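# Pour hazelnuts from bowl into a hand-held cup

## Task

A small bowl with hazelnuts and an empty cup are on the table. Lift the cup and keep it off the table while moving all of the hazelnuts out of the bowl and into the cup. Once the first hazelnut is in, the cup may rest on nothing but the robot until the last one is in. At no point may the cup or the bowl be released, or drop, unless something lies within a few millimetres beneath it. At the end both must stand directly on the table with the cup upright; the bowl may be upside down. The result must hold with the robot no longer supporting it. Nothing may be knocked or placed off the table. Finally open the hands and move them away.

## Robot and tools

Robot: two arms, left_arm and right_arm, mounted facing each other across the table. Each carries an identical five-finger right hand, so the two hands are not mirrored: every axis and number means the same thing on both.

Frames: result poses use one shared scene frame in metres. Its origin is on the table surface halfway between the arm bases, z = 0 is the tabletop, +z is up, and left_arm's base is on the +y side. Each arm has a hand point 0.05 m in front of its palm, where a pinch would close. Its +z runs along the straightened fingers (which extend 0.06 to 0.07 m past it), +y points out of the palm, and +x runs across the palm toward the little finger. A bracket on the little-finger side of the wrist sticks out 0.03 m past the point along +y and 0.11 m across the palm and can collide with things.

A row is 28 numbers, each in [-1, 1], always for both arms: left_arm dx, dy, dz, rx, ry, rz, then left_gripper little, ring, middle, index, thumb_bend, thumb_turn, force_limit, speed, then the same 14 for right_arm and right_gripper. The first six of each arm are an offset, not a pose: a displacement of the hand point from its measured pose when the action began, expressed along the hand point's own axes. 1.0 equals 0.6 m or 180 degrees; rx, ry, rz form a single rotation vector. The eight hand numbers are absolute targets. For fingers and thumb_bend, +1 is straight and -1 fully curled; for thumb_turn, +1 sits beside the palm and -1 in front of it, facing the fingers. A pinch is roughly index -0.22, thumb_bend -0.75, thumb_turn -0.57. force_limit maps -1..+1 to about 0..10 N at the fingertip (0..15 N for the thumb motors) and only stops closing motion; speed maps -1..+1 to nearly zero..full, full meaning 0.6 s for a whole finger stroke. No hand value means 'keep': to leave a hand unchanged, resend the last eight numbers used for it, or before any were sent, its hand_measured six plus hand_force_limit and hand_speed.

execute_actions(actions): a list of actions run one after another; each action holds up to 15 rows, one per 1/30 s step, and if shorter, its final row repeats to fill 15 steps (0.5 s). Every row in an action is an offset from that action's starting pose, not from the previous row; the first action of a call starts from the pose last reported. Each step the command is clipped to within 100 mm and 16 degrees of the measured pose, and position wins over orientation when both cannot be met, so large offsets need several actions. An empty list just returns state and images.

move(target, speed, stop_force, blocking): target is one 28-number row as above, offsets measured from the pose in the latest result that shows one; each hand point travels in a straight line and both paths finish together, lasting 0.5 to 10 s (cut off at 10 s). speed is the path's top speed in m/s, 0.002 to 0.5, default 0.25, with turning capped at twice that in rad/s; hand points can lag, stray, and exceed it, especially near full reach. stop_force (9 to 40 N, shared by both arms) ends an arm's path after two steps of extra push against its motion, then backs it off two steps; it is unreliable if the hand point rotates during the move, needs slow speed to avoid a fault, and should be omitted when pulling away from a surface. blocking=false returns after 0.5 s while motion continues; check with wait(0) and do not send rows until it has ended. The result adds a 'move:' line giving each arm's ending (done, off_target, moving, held, contact, fault) and active limits (paced = clipped, held = steps blocked), plus distance to target.

wait(seconds): 0 to 10, arms hold their last command. stop(): brakes a running move. zoom_image(camera, region): camera is cam_high, cam_left_wrist or cam_right_wrist (each 504x504); region [x0, y0, x1, y1] in pixels, at most 504 by 504. show_instructions(): shows the reference images. finished_scene(scene): pass the current scene number once the goal is met and stable; irreversible.

Results: the state line gives each hand point's position (m), orientation quaternion wxyz and velocities (m/s, rad/s); printed positions can be off at long reach. 'Hand target' lines show where the controller is heading. 'pose unreachable' means a clearance check altered or blocked that arm's command. Wrist force and torque are in the end effector's axes, noisy (offsets up to about 4 N), saturating near 50 N; 'no reading' is normal at start. Per hand: hand_measured (positions on the command scale), hand_stopped_by (moving, target, force, stalled, fault), hand_load_n (positive when pushed open; near 0 on all fingers means the grip is lost), hand_force_limit, hand_speed.

Gripping: with thumb_turn fully in front, a whole-hand wrap fits objects 0.035 to 0.08 m wide, lying across the palm toward the wrist; turn the thumb before reaching. A motor only moves when its target changes by 0.01 or more, then locks on arrival or at the force limit. Close at speed -0.9 or slower for a gentle grip. To tighten, raise force_limit and send a target beyond hand_measured; to loosen, send one more open.

Avoid: arms touching each other hard; pressing past contact (arms are stiff); joint torques reaching 139 N m (shoulders, elbow) or 26 N m (wrists), or 150 N on any part, which freezes the arm for 10 s. Holding loads heats motors (MOTOR HOT warning at 70 °C, OVER-TEMPERATURE FAULT brake at 85 °C). Never drop or push items off the table, and expect loose items to be nudged occasionally.

Each tool is called after "Request:" as a command line: name --argument value for each argument, lists and objects as JSON in quotes; but a table of rows of numbers goes row by row, as --pt "numbers of a row", without its own name.

Reference images:

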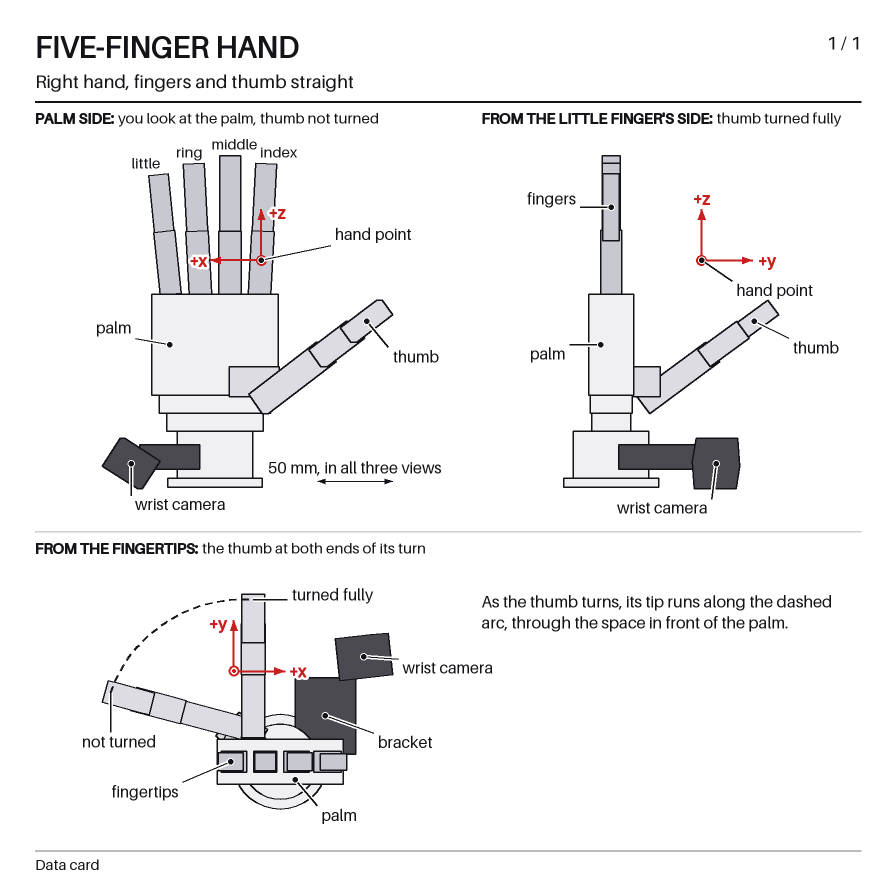

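## Session

I'll start by getting the current state and camera images.

Request:
execute_actions --actions '[]'

Scene clock: 0.00 s.
left_arm: end_effector_position=(+0.3101, +0.4554, +0.4832) hand_measured=(+1.000, +1.000, +1.000, +1.000, +1.000, +1.000) hand_load_n=(+0.0, +0.0, +0.0, +0.0, +0.0, +0.0) hand_stopped_by=(target, target, target, target, target, target) hand_force_limit=0.00 hand_speed=-0.80 end_effector_quat_wxyz=(-0.010, +0.379, +0.925, -0.001) end_effector_velocity=(-0.000, -0.000, +0.000) end_effector_angular_velocity=(+0.000, -0.000, -0.001) | right_arm: end_effector_position=(+0.1725, -0.3236, +0.4671) hand_measured=(+1.000, +1.000, +1.000, +1.000, +1.000, +1.000) hand_load_n=(+0.0, +0.0, +0.0, +0.0, +0.0, +0.0) hand_stopped_by=(target, target, target, target, target, target) hand_force_limit=0.00 hand_speed=-0.80 end_effector_quat_wxyz=(-0.019, -0.266, +0.964, -0.013) end_effector_velocity=(-0.001, +0.000, +0.000) end_effector_angular_velocity=(-0.000, +0.001, +0.001)
Joint positions: left_arm=[ 0.583 -1.723  1.329  1.979  1.586 -1.881] | right_arm=[-1.193 -1.715  1.37   1.952  1.598 -1.888]
Joint velocities: left_arm=[-0.001 -0.    -0.001  0.001 -0.     0.   ] | right_arm=[ 0.002 -0.     0.     0.001  0.     0.001]
Motor temperatures (°C, as the motors report them): left_arm=[28 29 30 33 37 36] | right_arm=[30 30 31 38 37 39]
Wrist force (N, on the end effector, along its own x y z axes, offset not removed): no reading
Wrist torque (N m, same axes, about the end effector's origin, offset not removed): no reading
Hand target (left_arm): +0.310, +0.455, +0.483; -0.010, +0.379, +0.925, -0.001
Hand target (right_arm): +0.173, -0.324, +0.467; -0.019, -0.266, +0.964, -0.013

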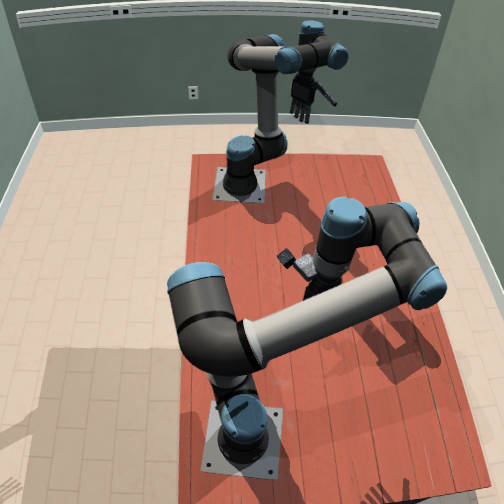

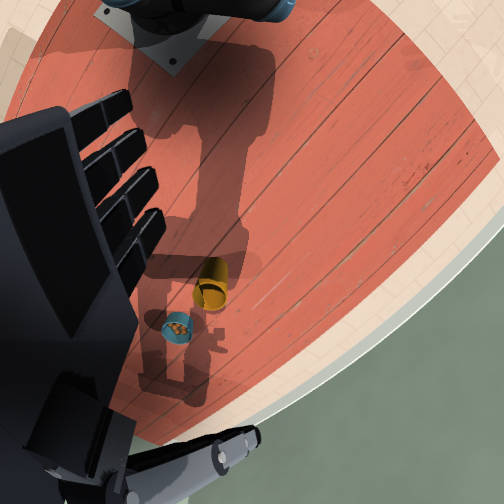

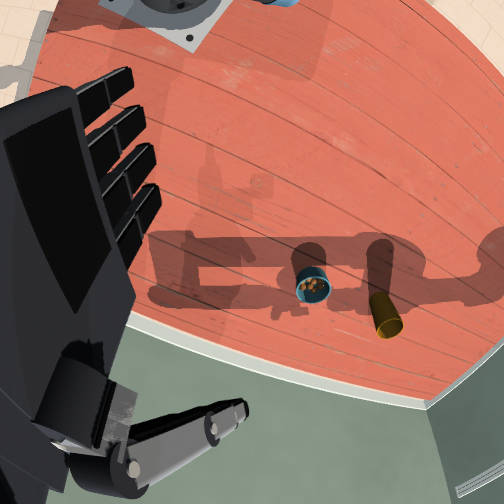

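Request:
zoom_image --camera "cam_right_wrist" --region '[270, 230, 430, 350]'

Request:
zoom_image --camera "cam_left_wrist" --region '[140, 240, 260, 360]'

Region (270, 230, 430, 350) of cam_right_wrist's 504x504 image, scaled by 3.150, with more detail than that image has; it fills the top 378 rows of this view, and the rest is white.

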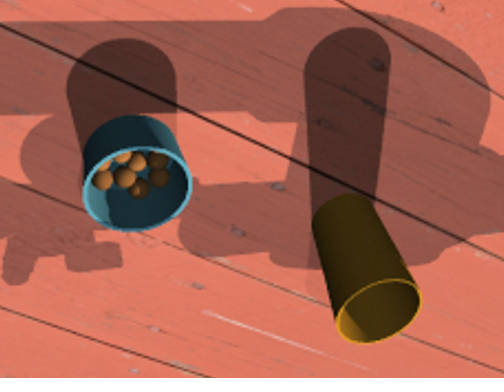

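Region (140, 240, 260, 360) of cam_left_wrist's 504x504 image, scaled by 4.200, with more detail than that image has.

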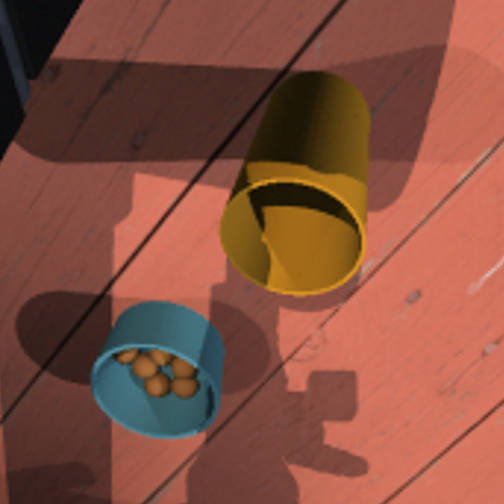

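Request:
move --target '[-0.173, -0.053, 0.136, 0, 0, -0.887, 1, 1, 1, 1, 1, -1, 0, 0, -0.2675, -0.0707, 0.101, 0, 0, 0.838, 1, 1, 1, 1, 1, -1, 0, 0]' --speed 0.4

Scene clock: 124.10 s.
left_arm: end_effector_position=(+0.3600, +0.3599, +0.4006) hand_measured=(+1.000, +1.000, +1.000, +1.000, +1.000, -1.000) hand_load_n=(+0.0, +0.0, +0.0, +0.0, +0.0, +0.0) hand_stopped_by=(target, target, target, target, target, target) hand_force_limit=0.00 hand_speed=0.00 end_effector_quat_wxyz=(+0.004, +0.844, -0.537, -0.010) end_effector_velocity=(+0.000, -0.001, -0.000) end_effector_angular_velocity=(+0.000, -0.003, +0.012) | right_arm: end_effector_position=(+0.3299, -0.2800, +0.4001) hand_measured=(+1.000, +1.000, +1.000, +1.000, +1.000, -1.000) hand_load_n=(+0.0, +0.0, +0.0, +0.0, +0.0, +0.0) hand_stopped_by=(target, target, target, target, target, target) hand_force_limit=0.00 hand_speed=0.00 end_effector_quat_wxyz=(+0.007, +0.865, +0.501, -0.021) end_effector_velocity=(+0.001, -0.000, +0.000) end_effector_angular_velocity=(-0.002, -0.000, -0.014)
Joint positions: left_arm=[ 0.908 -1.26   1.053  1.796  1.582 -4.341] | right_arm=[-0.846 -1.221  1.008  1.828  1.584  1.09 ]
Joint velocities: left_arm=[ 0.    -0.001  0.002 -0.003 -0.002 -0.012] | right_arm=[-0.001  0.004 -0.005  0.002  0.001  0.014]
Motor temperatures (°C, as the motors report them): left_arm=[28 29 30 33 37 36] | right_arm=[30 30 31 38 37 39]
Wrist force (N, on the end effector, along its own x y z axes, offset not removed): left_arm=[-0.9 1.1 -2.7] | right_arm=[-1.8 1.0 0.4]
Wrist torque (N m, same axes, about the end effector's origin, offset not removed): left_arm=[0.36 0.06 0.17] | right_arm=[0.23 0.16 -0.11]
Hand target (left_arm): +0.360, +0.360, +0.401; +0.004, +0.844, -0.536, -0.010
Hand target (right_arm): +0.330, -0.280, +0.400; +0.008, +0.866, +0.500, -0.022
Off the commanded pose (left_arm): 0.001 m, 0 deg.
Off the commanded pose (right_arm): 0.000 m, 0 deg.
move: done

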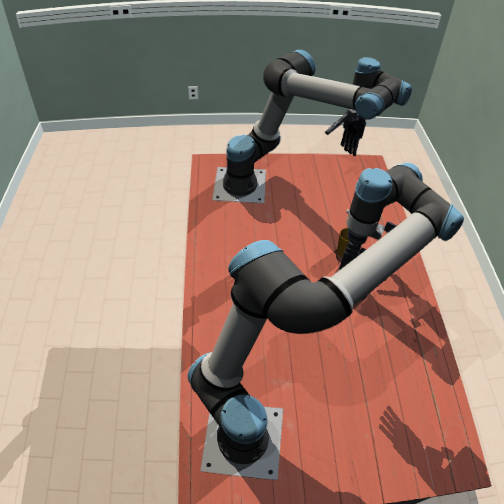

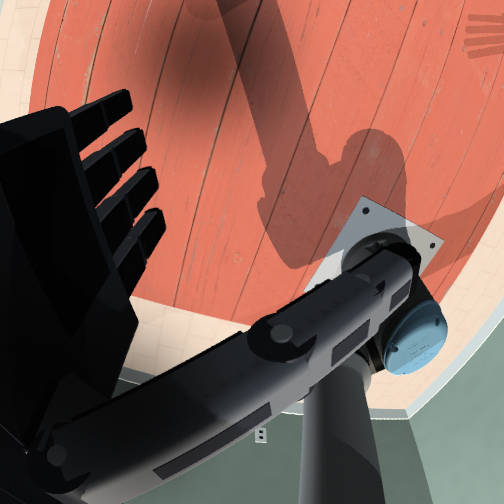

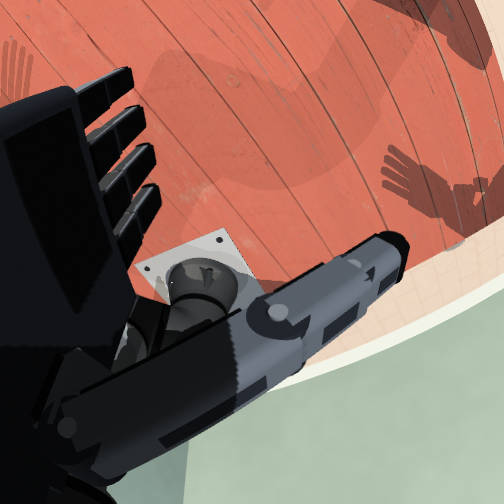

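Request:
move --target '[0.05, 0.0148, 0.3674, 0.004, 0.504, 0.0045, 1, 1, 1, 1, 1, -1, 0, 0, 0.179, -0.0134, 0.3593, -0.003, 0.514, -0.0016, 1, 1, 1, 1, 1, -1, 0, 0]' --speed 0.3

Scene clock: 173.67 s.
left_arm: end_effector_position=(+0.3555, +0.3346, +0.1952) hand_measured=(+1.000, +1.000, +1.000, +1.000, +1.000, -1.000) hand_load_n=(+0.0, +0.0, +0.0, +0.0, +0.0, +0.0) hand_stopped_by=(target, target, target, target, target, target) hand_force_limit=0.00 hand_speed=0.00 end_effector_quat_wxyz=(+0.353, +0.640, -0.413, +0.543) end_effector_velocity=(-0.000, -0.001, -0.000) end_effector_angular_velocity=(+0.000, -0.002, -0.002) | right_arm: end_effector_position=(+0.3695, -0.1910, +0.1803) hand_measured=(+1.000, +1.000, +1.000, +1.000, +1.000, -1.000) hand_load_n=(+0.0, +0.0, +0.0, +0.0, +0.0, +0.0) hand_stopped_by=(target, target, target, target, target, target) hand_force_limit=0.00 hand_speed=0.00 end_effector_quat_wxyz=(-0.353, +0.613, +0.355, +0.611) end_effector_velocity=(+0.001, +0.000, -0.001) end_effector_angular_velocity=(+0.010, -0.007, -0.004)
Joint positions: left_arm=[ 1.284 -1.726  2.319 -0.372  2.321 -4.563] | right_arm=[-1.181 -1.722  2.485 -0.759  0.755  1.566]
Joint velocities: left_arm=[-0.002 -0.     0.    -0.001  0.     0.001] | right_arm=[ 0.003  0.009  0.009 -0.036  0.006  0.012]
Motor temperatures (°C, as the motors report them): left_arm=[28 29 30 33 37 36] | right_arm=[30 30 31 38 37 39]
Wrist force (N, on the end effector, along its own x y z axes, offset not removed): left_arm=[-0.3 2.3 -0.9] | right_arm=[1.0 -1.4 -1.7]
Wrist torque (N m, same axes, about the end effector's origin, offset not removed): left_arm=[0.59 -0.04 0.14] | right_arm=[-0.10 -0.17 0.13]
Hand target (left_arm): +0.355, +0.335, +0.195; +0.353, +0.640, -0.413, +0.543
Hand target (right_arm): +0.370, -0.191, +0.180; -0.353, +0.612, +0.355, +0.612
Off the commanded pose (left_arm): 0.017 m, 9 deg.
Off the commanded pose (right_arm): 0.001 m, 0 deg.
move: held (left_arm); limits=held; held on 21 of 103 steps (left_arm), including the last (left_arm)
pose unreachable (left arm): on one or more control steps of this call, first in action 0 (counted from 0), this arm could not follow its commanded pose, so it was not sent that pose on those steps. On the call's last step it was still not sent that pose. It may still have moved: this result reports where it is.
cause: the commanded pose would bring two parts of the arm too close to each other (joints 4 (wrist 1) to 6 (wrist 3) lie between them).

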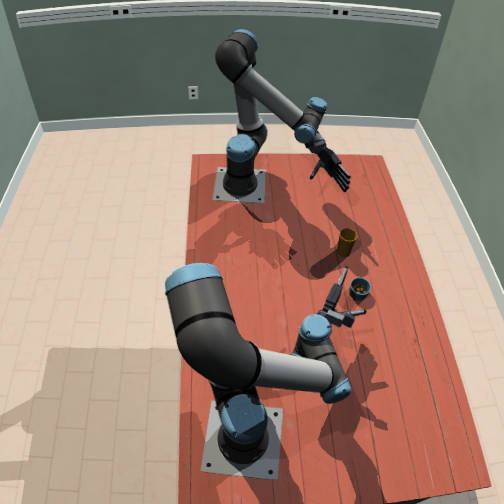

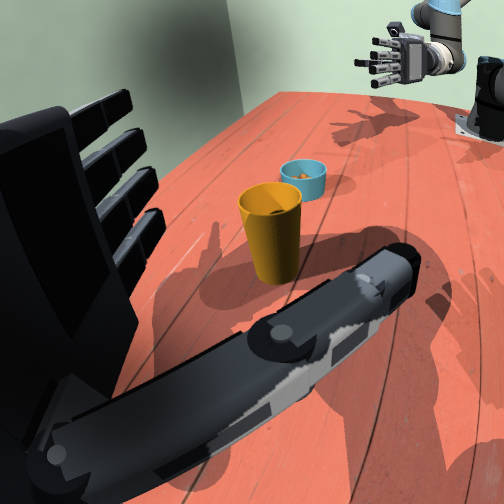

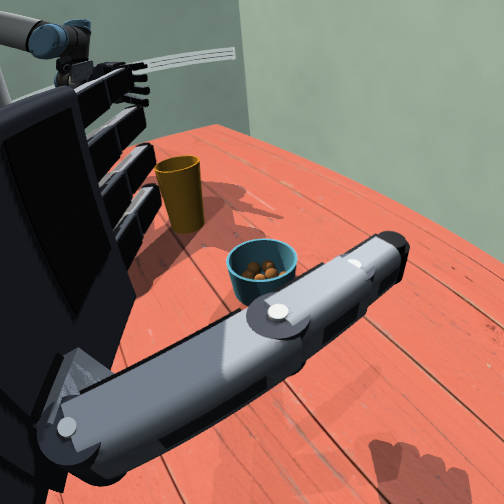

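Request:
zoom_image --camera "cam_left_wrist" --region '[200, 140, 360, 300]'

Request:
zoom_image --camera "cam_right_wrist" --region '[140, 140, 320, 320]'

Request:
zoom_image --camera "cam_high" --region '[280, 130, 440, 350]'

Region (200, 140, 360, 300) of cam_left_wrist's 504x504 image, scaled by 3.150, with more detail than that image has.

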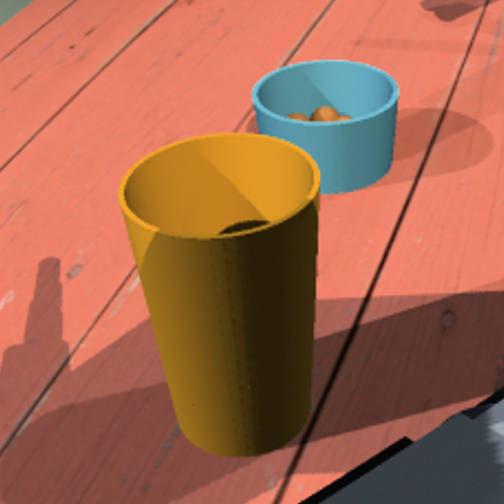

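Region (140, 140, 320, 320) of cam_right_wrist's 504x504 image, scaled by 2.800, with more detail than that image has.

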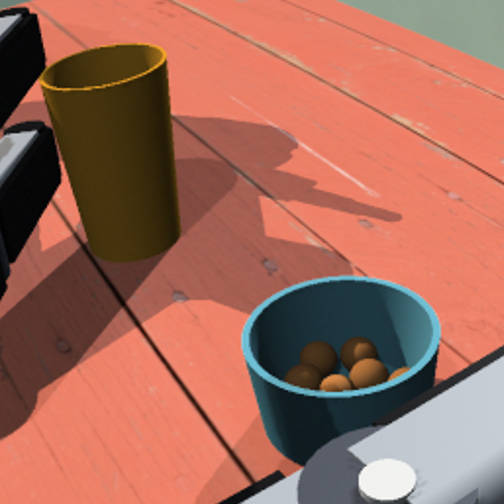

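Region (280, 130, 440, 350) of cam_high's 504x504 image, scaled by 2.291, with more detail than that image has; it fills the left 367 columns of this view, and the rest is white.

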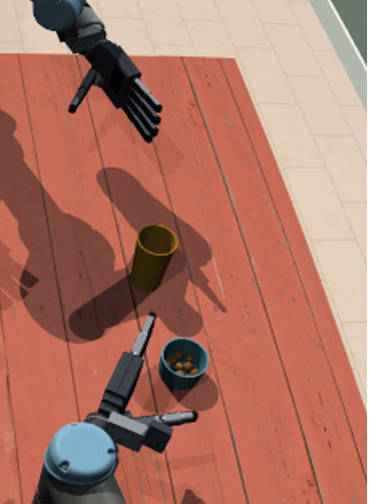

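Request:
move --target '[-0.2328, 0.044, 0.18, 0.0602, 0.0513, -0.0038, 1, 1, 1, 1, 1, -1, 0, 0, -0.2333, -0.0108, 0.1007, 0, 0, 0, 1, 1, 1, 1, 1, -1, 0, 0]' --speed 0.15

Scene clock: 244.27 s.
left_arm: end_effector_position=(+0.3661, +0.2473, +0.0403) hand_measured=(+1.000, +1.000, +1.000, +1.000, +1.000, -1.000) hand_load_n=(+0.0, +0.0, +0.0, +0.0, +0.0, +0.0) hand_stopped_by=(target, target, target, target, target, target) hand_force_limit=0.00 hand_speed=0.00 end_effector_quat_wxyz=(+0.326, +0.628, -0.327, +0.627) end_effector_velocity=(+0.000, -0.001, -0.002) end_effector_angular_velocity=(-0.011, -0.008, +0.007) | right_arm: end_effector_position=(+0.3940, -0.1360, +0.0402) hand_measured=(+1.000, +1.000, +1.000, +1.000, +1.000, -1.000) hand_load_n=(+0.0, +0.0, +0.0, +0.0, +0.0, +0.0) hand_stopped_by=(target, target, target, target, target, target) hand_force_limit=0.00 hand_speed=0.00 end_effector_quat_wxyz=(-0.353, +0.613, +0.355, +0.611) end_effector_velocity=(+0.000, -0.000, +0.000) end_effector_angular_velocity=(+0.000, -0.000, -0.001)
Joint positions: left_arm=[ 0.825 -1.213  2.658 -1.443  1.686 -4.711] | right_arm=[-1.004 -1.141  2.436 -1.292  0.932  1.567]
Joint velocities: left_arm=[-0.013  0.024  0.008 -0.046 -0.02  -0.002] | right_arm=[-0.001 -0.001  0.001 -0.     0.     0.   ]
Motor temperatures (°C, as the motors report them): left_arm=[28 29 30 33 37 36] | right_arm=[30 30 31 38 37 39]
Wrist force (N, on the end effector, along its own x y z axes, offset not removed): left_arm=[-0.1 0.4 -3.1] | right_arm=[-0.1 1.7 0.2]
Wrist torque (N m, same axes, about the end effector's origin, offset not removed): left_arm=[0.42 -0.15 0.23] | right_arm=[0.31 0.03 0.03]
Hand target (left_arm): +0.366, +0.247, +0.040; +0.326, +0.627, -0.327, +0.627
Hand target (right_arm): +0.394, -0.136, +0.040; -0.353, +0.613, +0.355, +0.611
Off the commanded pose (left_arm): 0.001 m, 0 deg.
Off the commanded pose (right_arm): 0.000 m, 0 deg.
move: done; limits=paced

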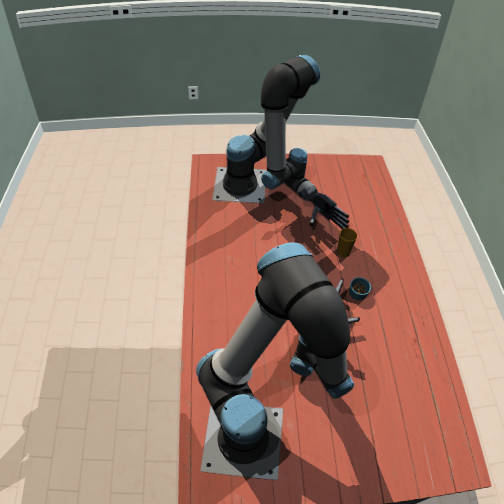

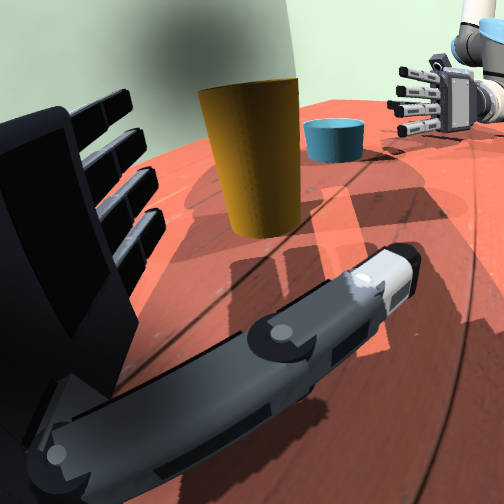

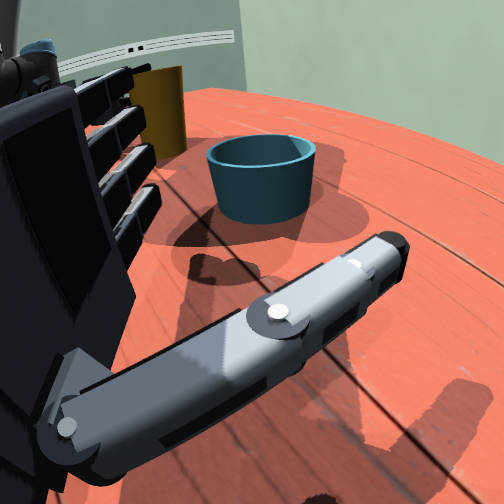

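Request:
zoom_image --camera "cam_left_wrist" --region '[100, 50, 380, 330]'

Request:
zoom_image --camera "cam_right_wrist" --region '[100, 40, 380, 320]'

Region (100, 50, 380, 330) of cam_left_wrist's 504x504 image, scaled by 1.800, with more detail than that image has.

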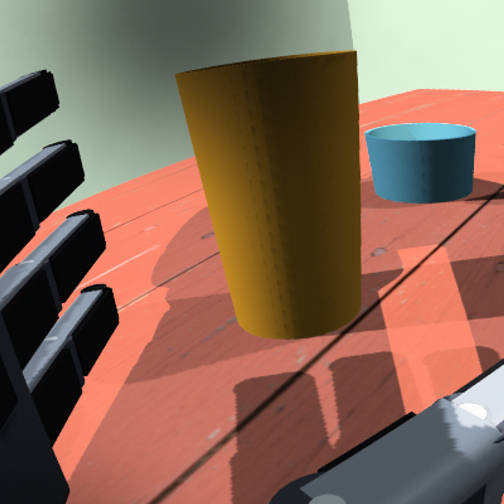

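Region (100, 40, 380, 320) of cam_right_wrist's 504x504 image, scaled by 1.800, with more detail than that image has.

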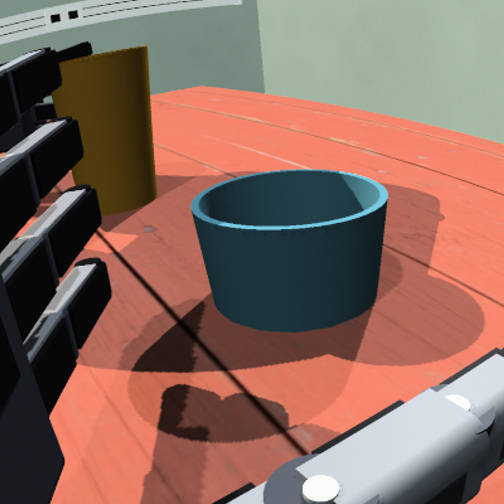

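Request:
move --target '[-0.009, 0.013, 0.17, 0, 0, 0, 1, 1, 1, 1, 1, -1, 0, 0, 0, 0, 0, 0, 0, 0, 1, 1, 1, 1, 1, -1, 0, 0]' --speed 0.08

Scene clock: 265.17 s.
left_arm: end_effector_position=(+0.4182, +0.1595, +0.0349) hand_measured=(+1.000, +1.000, +1.000, +1.000, +1.000, -1.000) hand_load_n=(+0.0, +0.0, +0.0, +0.0, +0.0, +0.0) hand_stopped_by=(target, target, target, target, target, target) hand_force_limit=0.00 hand_speed=0.00 end_effector_quat_wxyz=(+0.326, +0.628, -0.327, +0.627) end_effector_velocity=(+0.001, -0.002, -0.000) end_effector_angular_velocity=(-0.001, +0.001, +0.000) | right_arm: end_effector_position=(+0.3940, -0.1360, +0.0402) hand_measured=(+1.000, +1.000, +1.000, +1.000, +1.000, -1.000) hand_load_n=(+0.0, +0.0, +0.0, +0.0, +0.0, +0.0) hand_stopped_by=(target, target, target, target, target, target) hand_force_limit=0.00 hand_speed=0.00 end_effector_quat_wxyz=(-0.353, +0.613, +0.355, +0.611) end_effector_velocity=(+0.000, +0.000, +0.001) end_effector_angular_velocity=(+0.001, -0.002, +0.001)
Joint positions: left_arm=[ 0.76  -1.116  2.42  -1.302  1.621 -4.711] | right_arm=[-1.004 -1.141  2.436 -1.292  0.932  1.567]
Joint velocities: left_arm=[-0.001  0.002 -0.005  0.003 -0.001 -0.001] | right_arm=[ 0.    -0.002  0.    -0.001 -0.     0.001]
Motor temperatures (°C, as the motors report them): left_arm=[28 29 30 33 37 36] | right_arm=[30 30 31 38 37 39]
Wrist force (N, on the end effector, along its own x y z axes, offset not removed): left_arm=[-0.7 0.9 -0.9] | right_arm=[1.1 -0.7 -2.0]
Wrist torque (N m, same axes, about the end effector's origin, offset not removed): left_arm=[0.27 -0.05 0.17] | right_arm=[0.12 -0.13 0.15]
Hand target (left_arm): +0.418, +0.159, +0.035; +0.326, +0.628, -0.327, +0.627
Hand target (right_arm): +0.394, -0.136, +0.040; -0.353, +0.613, +0.355, +0.611
Off the commanded pose (left_arm): 0.000 m, 0 deg.
Off the commanded pose (right_arm): 0.000 m, 0 deg.
move: done

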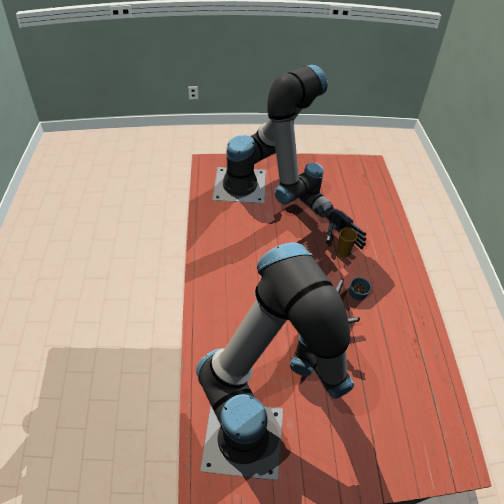

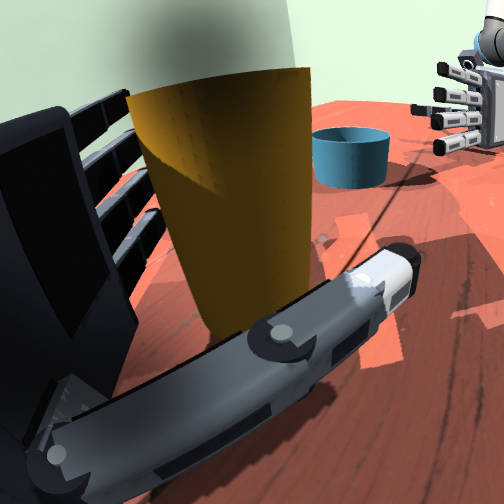

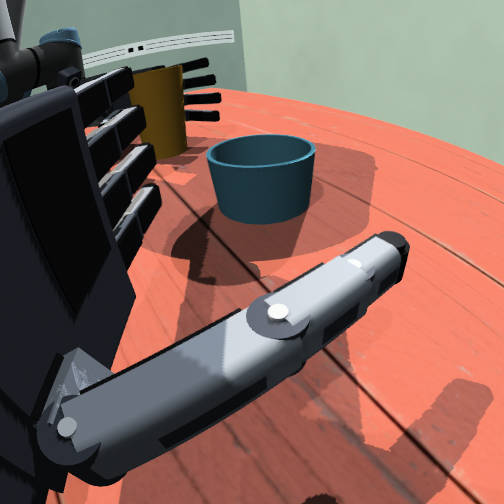

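Request:
zoom_image --camera "cam_right_wrist" --region '[40, 20, 240, 180]'

Request:
zoom_image --camera "cam_high" --region '[290, 180, 400, 310]'

Region (40, 20, 240, 180) of cam_right_wrist's 504x504 image, scaled by 2.520, with more detail than that image has; it fills the top 403 rows of this view, and the rest is white.

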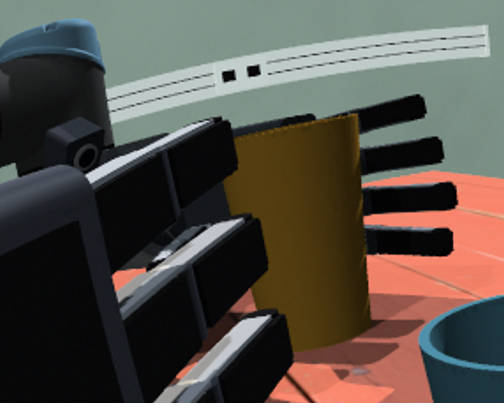

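Region (290, 180, 400, 310) of cam_high's 504x504 image, scaled by 3.877, with more detail than that image has; it fills the left 426 columns of this view, and the rest is white.

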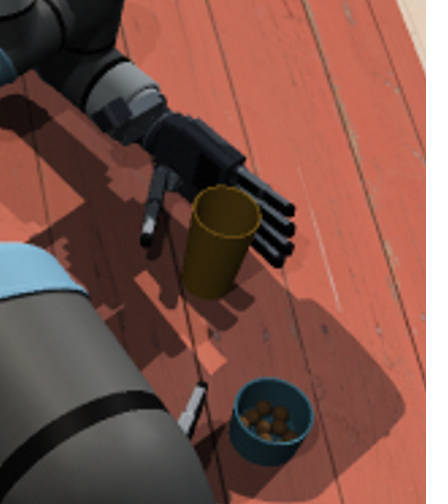

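Request:
move --target '[-0.0165, 0.006, 0.025, 0, 0, 0, 1, 1, 1, 1, 1, -1, 0, 0, 0, 0, 0, 0, 0, 0, 1, 1, 1, 1, 1, -1, 0, 0]' --speed 0.03

Scene clock: 280.33 s.
left_arm: end_effector_position=(+0.4238, +0.1453, +0.0251) hand_measured=(+1.000, +1.000, +1.000, +1.000, +1.000, -1.000) hand_load_n=(+0.0, +0.0, +0.0, +0.0, +0.0, +0.0) hand_stopped_by=(target, target, target, target, target, target) hand_force_limit=0.00 hand_speed=0.00 end_effector_quat_wxyz=(+0.326, +0.628, -0.327, +0.627) end_effector_velocity=(+0.000, -0.001, -0.001) end_effector_angular_velocity=(+0.000, +0.001, -0.000) | right_arm: end_effector_position=(+0.3940, -0.1360, +0.0402) hand_measured=(+1.000, +1.000, +1.000, +1.000, +1.000, -1.000) hand_load_n=(+0.0, +0.0, +0.0, +0.0, +0.0, +0.0) hand_stopped_by=(target, target, target, target, target, target) hand_force_limit=0.00 hand_speed=0.00 end_effector_quat_wxyz=(-0.353, +0.613, +0.355, +0.611) end_effector_velocity=(+0.001, -0.000, +0.000) end_effector_angular_velocity=(-0.000, -0.001, -0.001)
Joint positions: left_arm=[ 0.746 -1.071  2.386 -1.312  1.607 -4.711] | right_arm=[-1.004 -1.141  2.436 -1.292  0.932  1.567]
Joint velocities: left_arm=[-0.001  0.005 -0.003 -0.001 -0.001 -0.   ] | right_arm=[-0.001 -0.001 -0.     0.001 -0.    -0.001]
Motor temperatures (°C, as the motors report them): left_arm=[28 29 30 33 37 36] | right_arm=[30 30 31 38 37 39]
Wrist force (N, on the end effector, along its own x y z axes, offset not removed): left_arm=[0.4 1.2 -2.5] | right_arm=[1.3 -0.7 -0.6]
Wrist torque (N m, same axes, about the end effector's origin, offset not removed): left_arm=[0.44 -0.26 0.21] | right_arm=[0.05 -0.21 0.14]
Hand target (left_arm): +0.424, +0.145, +0.025; +0.326, +0.628, -0.327, +0.627
Hand target (right_arm): +0.394, -0.136, +0.040; -0.353, +0.613, +0.355, +0.611
Off the commanded pose (left_arm): 0.000 m, 0 deg.
Off the commanded pose (right_arm): 0.000 m, 0 deg.
move: done

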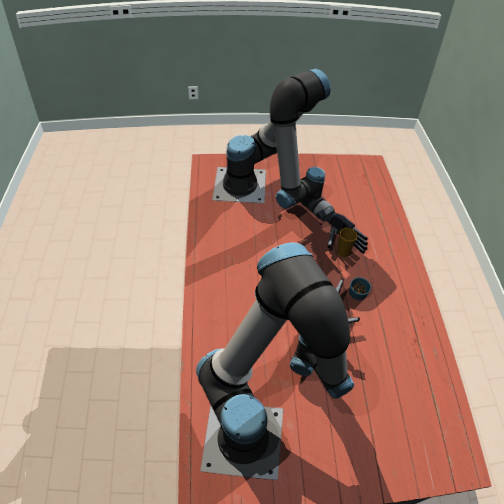

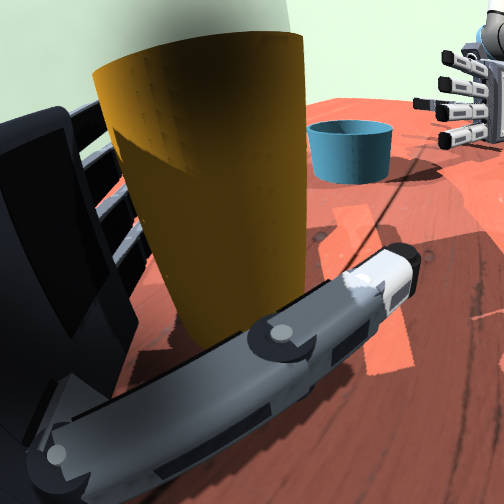

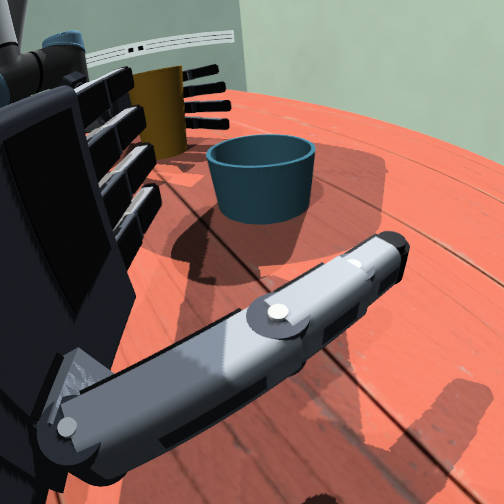

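Request:
move --target '[0, 0, 0, 0, 0, 0, -1, -1, -1, -1, -1, -1, -0.2, -0.7, -0.025, 0, 0.1, 0, 0, 0, 1, 1, 1, 1, 1, -1, 0, 0]' --speed 0.05

Scene clock: 291.87 s.
left_arm: end_effector_position=(+0.4238, +0.1453, +0.0251) hand_measured=(+0.136, +0.104, +0.070, +0.052, +0.458, -1.000) hand_load_n=(+0.0, +2.5, +5.5, +4.5, +12.0, +1.5) hand_stopped_by=(force, force, force, force, force, target) hand_force_limit=-0.20 hand_speed=-0.70 end_effector_quat_wxyz=(+0.326, +0.628, -0.327, +0.627) end_effector_velocity=(+0.000, +0.001, -0.000) end_effector_angular_velocity=(+0.001, +0.000, -0.000) | right_arm: end_effector_position=(+0.4240, -0.0841, +0.0250) hand_measured=(+1.000, +1.000, +1.000, +1.000, +1.000, -1.000) hand_load_n=(+0.0, +0.0, +0.0, +0.0, +0.0, +0.0) hand_stopped_by=(target, target, target, target, target, target) hand_force_limit=0.00 hand_speed=0.00 end_effector_quat_wxyz=(-0.353, +0.613, +0.355, +0.611) end_effector_velocity=(+0.001, -0.000, +0.001) end_effector_angular_velocity=(+0.001, -0.001, -0.001)
Joint positions: left_arm=[ 0.746 -1.071  2.386 -1.312  1.607 -4.711] | right_arm=[-0.899 -1.029  2.266 -1.233  1.037  1.568]
Joint velocities: left_arm=[ 0.001 -0.     0.     0.001  0.002  0.   ] | right_arm=[-0.001 -0.001  0.    -0.001 -0.     0.001]
Motor temperatures (°C, as the motors report them): left_arm=[28 29 30 33 37 36] | right_arm=[30 30 31 38 37 39]
Wrist force (N, on the end effector, along its own x y z axes, offset not removed): left_arm=[1.5 1.8 -1.9] | right_arm=[-0.2 -0.3 -0.1]
Wrist torque (N m, same axes, about the end effector's origin, offset not removed): left_arm=[0.50 -0.09 0.18] | right_arm=[0.03 0.01 0.03]
Hand target (left_arm): +0.424, +0.145, +0.025; +0.326, +0.628, -0.327, +0.627
Hand target (right_arm): +0.424, -0.084, +0.025; -0.353, +0.613, +0.355, +0.611
Off the commanded pose (left_arm): 0.000 m, 0 deg.
Off the commanded pose (right_arm): 0.000 m, 0 deg.
move: done

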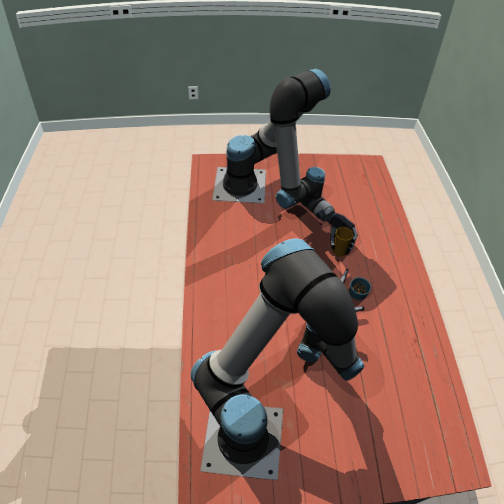

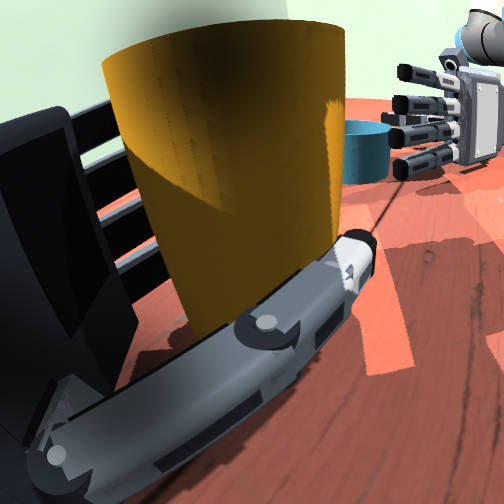

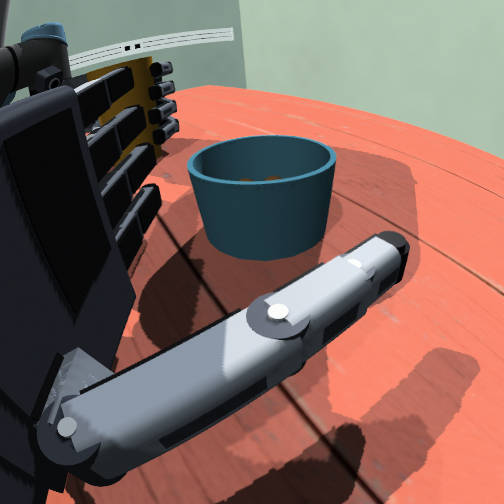

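Request:
zoom_image --camera "cam_high" --region '[300, 190, 400, 320]'

Request:
zoom_image --camera "cam_right_wrist" --region '[40, 20, 240, 180]'

Region (300, 190, 400, 320) of cam_high's 504x504 image, scaled by 3.877, with more detail than that image has; it fills the left 388 columns of this view, and the rest is white.

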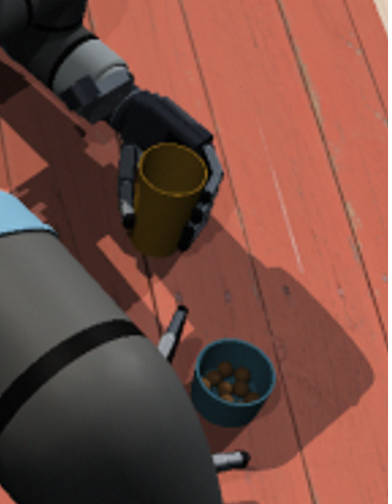

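Region (40, 20, 240, 180) of cam_right_wrist's 504x504 image, scaled by 2.520, with more detail than that image has; it fills the top 403 rows of this view, and the rest is white.

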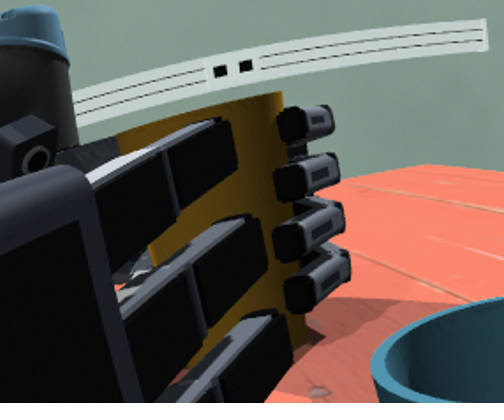

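Request:
move --target '[0.27, 0, -0.03, 0, 0, 0, -1, -1, -1, -1, -1, -1, -0.2, -0.7, -0.005, 0.02, 0.05, 0, 0, 0, 1, 1, 1, 1, 1, -1, 0, 0]' --speed 0.1

Scene clock: 326.63 s.
left_arm: end_effector_position=(+0.4132, +0.1597, +0.1866) hand_measured=(+0.136, +0.104, +0.070, +0.052, +0.458, -1.000) hand_load_n=(+0.0, +2.0, +5.5, +4.5, +12.0, +2.5) hand_stopped_by=(force, force, force, force, force, target) hand_force_limit=-0.20 hand_speed=-0.70 end_effector_quat_wxyz=(+0.326, +0.628, -0.327, +0.627) end_effector_velocity=(+0.001, +0.000, +0.002) end_effector_angular_velocity=(+0.001, -0.002, +0.002) | right_arm: end_effector_position=(+0.4493, -0.0642, +0.0219) hand_measured=(+1.000, +1.000, +1.000, +1.000, +1.000, -1.000) hand_load_n=(+0.0, +0.0, +0.0, +0.0, +0.0, +0.0) hand_stopped_by=(target, target, target, target, target, target) hand_force_limit=0.00 hand_speed=0.00 end_effector_quat_wxyz=(-0.353, +0.613, +0.355, +0.611) end_effector_velocity=(+0.001, -0.001, -0.001) end_effector_angular_velocity=(-0.001, +0.002, -0.002)
Joint positions: left_arm=[ 0.746 -1.57   2.328 -0.757  1.607 -4.711] | right_arm=[-0.887 -0.986  2.173 -1.184  1.05   1.568]
Joint velocities: left_arm=[-0.    -0.006 -0.003  0.009 -0.002  0.002] | right_arm=[-0.002  0.002 -0.001  0.002  0.    -0.   ]
Motor temperatures (°C, as the motors report them): left_arm=[28 29 30 33 37 36] | right_arm=[30 30 31 38 37 39]
Wrist force (N, on the end effector, along its own x y z axes, offset not removed): left_arm=[0.1 0.2 -2.1] | right_arm=[0.0 -1.8 -2.2]
Wrist torque (N m, same axes, about the end effector's origin, offset not removed): left_arm=[0.23 -0.24 0.27] | right_arm=[-0.12 0.03 -0.06]
Hand target (left_arm): +0.413, +0.160, +0.187; +0.326, +0.628, -0.327, +0.627
Hand target (right_arm): +0.449, -0.064, +0.022; -0.353, +0.613, +0.355, +0.611
Off the commanded pose (left_arm): 0.001 m, 0 deg.
Off the commanded pose (right_arm): 0.000 m, 0 deg.
move: done

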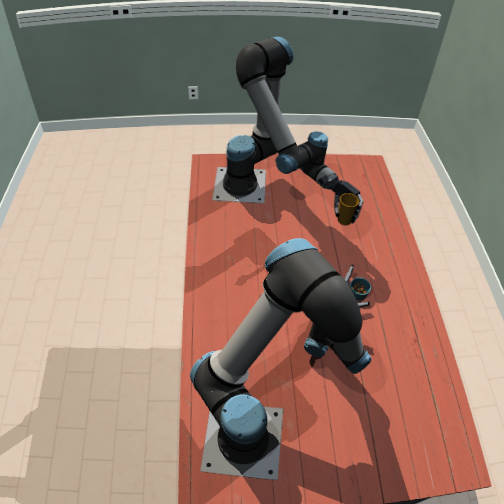

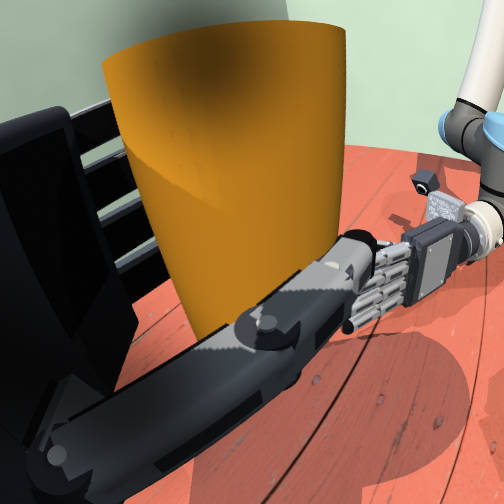

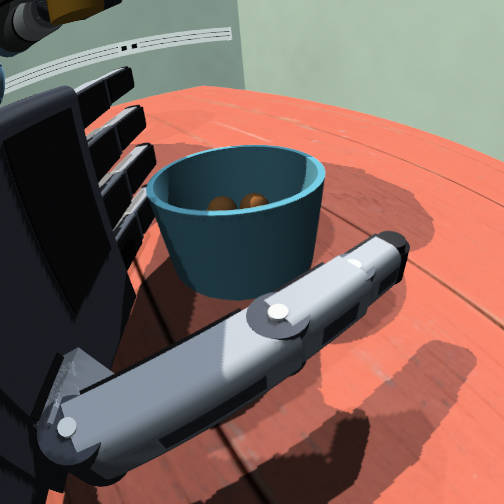

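Request:
zoom_image --camera "cam_high" --region '[320, 250, 400, 330]'

Request:
zoom_image --camera "cam_right_wrist" --region '[60, 100, 360, 400]'

Region (320, 250, 400, 330) of cam_high's 504x504 image, scaled by 6.300, with more detail than that image has.

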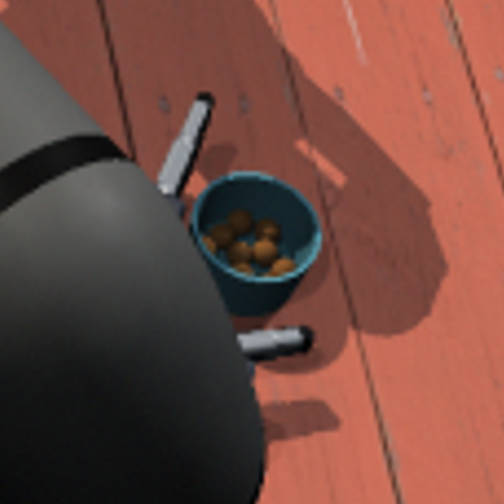

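Region (60, 100, 360, 400) of cam_right_wrist's 504x504 image, scaled by 1.680, with more detail than that image has.

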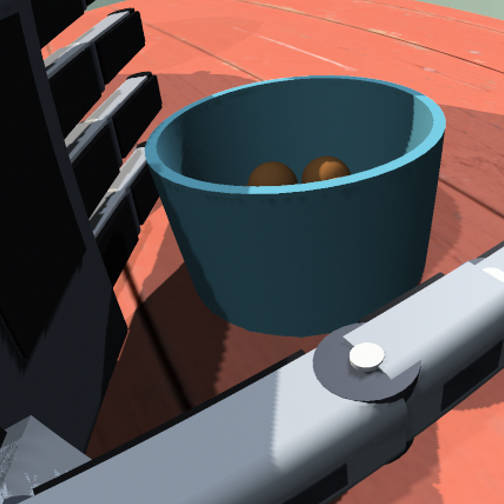

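Request:
move --target '[0, 0, 0, 0, 0, 0, -1, -1, -1, -1, -1, -1, -0.2, -0.7, -0.002, 0.012, 0.033, 0, 0, 0, 1, 1, 1, 1, 1, -1, 0, 0]' --speed 0.03

Scene clock: 334.73 s.
left_arm: end_effector_position=(+0.4132, +0.1597, +0.1866) hand_measured=(+0.136, +0.104, +0.070, +0.052, +0.458, -1.000) hand_load_n=(+0.0, +2.0, +5.5, +4.5, +12.0, +2.5) hand_stopped_by=(force, force, force, force, force, target) hand_force_limit=-0.20 hand_speed=-0.70 end_effector_quat_wxyz=(+0.326, +0.628, -0.327, +0.627) end_effector_velocity=(-0.000, +0.000, -0.000) end_effector_angular_velocity=(-0.000, +0.000, -0.000) | right_arm: end_effector_position=(+0.4653, -0.0507, +0.0207) hand_measured=(+1.000, +1.000, +1.000, +1.000, +1.000, -1.000) hand_load_n=(+0.0, +0.0, +0.0, +0.0, +0.0, +0.0) hand_stopped_by=(target, target, target, target, target, target) hand_force_limit=0.00 hand_speed=0.00 end_effector_quat_wxyz=(-0.353, +0.613, +0.355, +0.611) end_effector_velocity=(+0.002, +0.001, -0.000) end_effector_angular_velocity=(+0.001, +0.001, -0.001)
Joint positions: left_arm=[ 0.746 -1.57   2.328 -0.757  1.607 -4.711] | right_arm=[-0.878 -0.959  2.112 -1.15   1.058  1.568]
Joint velocities: left_arm=[ 0.001 -0.     0.001 -0.001  0.001 -0.   ] | right_arm=[ 0.     0.003 -0.006  0.002  0.001  0.001]
Motor temperatures (°C, as the motors report them): left_arm=[28 29 30 33 37 36] | right_arm=[30 30 31 38 37 39]
Wrist force (N, on the end effector, along its own x y z axes, offset not removed): left_arm=[0.4 2.4 -0.5] | right_arm=[-0.6 0.9 -2.4]
Wrist torque (N m, same axes, about the end effector's origin, offset not removed): left_arm=[0.41 -0.26 0.35] | right_arm=[0.38 0.17 -0.05]
Hand target (left_arm): +0.413, +0.160, +0.187; +0.326, +0.628, -0.327, +0.627
Hand target (right_arm): +0.465, -0.051, +0.021; -0.353, +0.613, +0.355, +0.611
Off the commanded pose (left_arm): 0.000 m, 0 deg.
Off the commanded pose (right_arm): 0.000 m, 0 deg.
move: done

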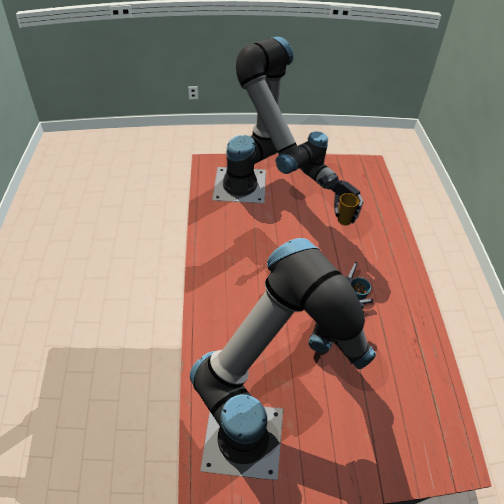

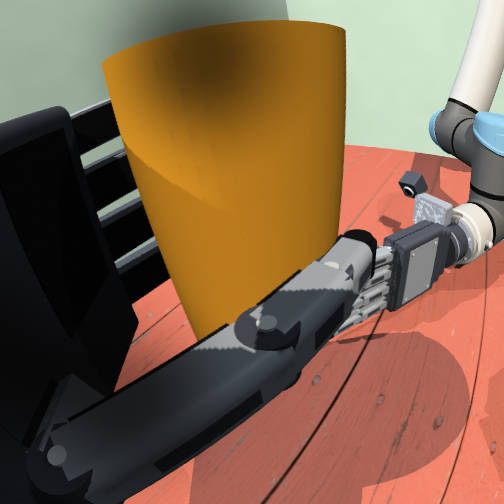

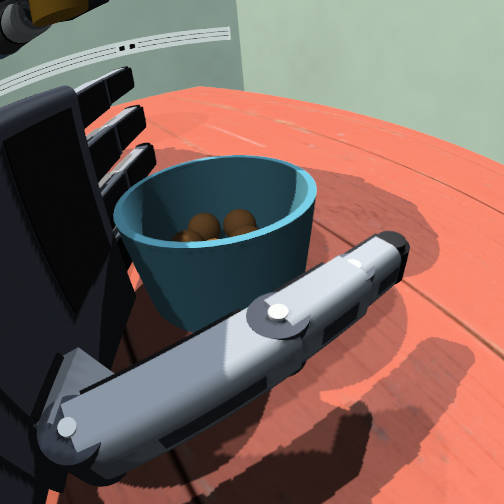

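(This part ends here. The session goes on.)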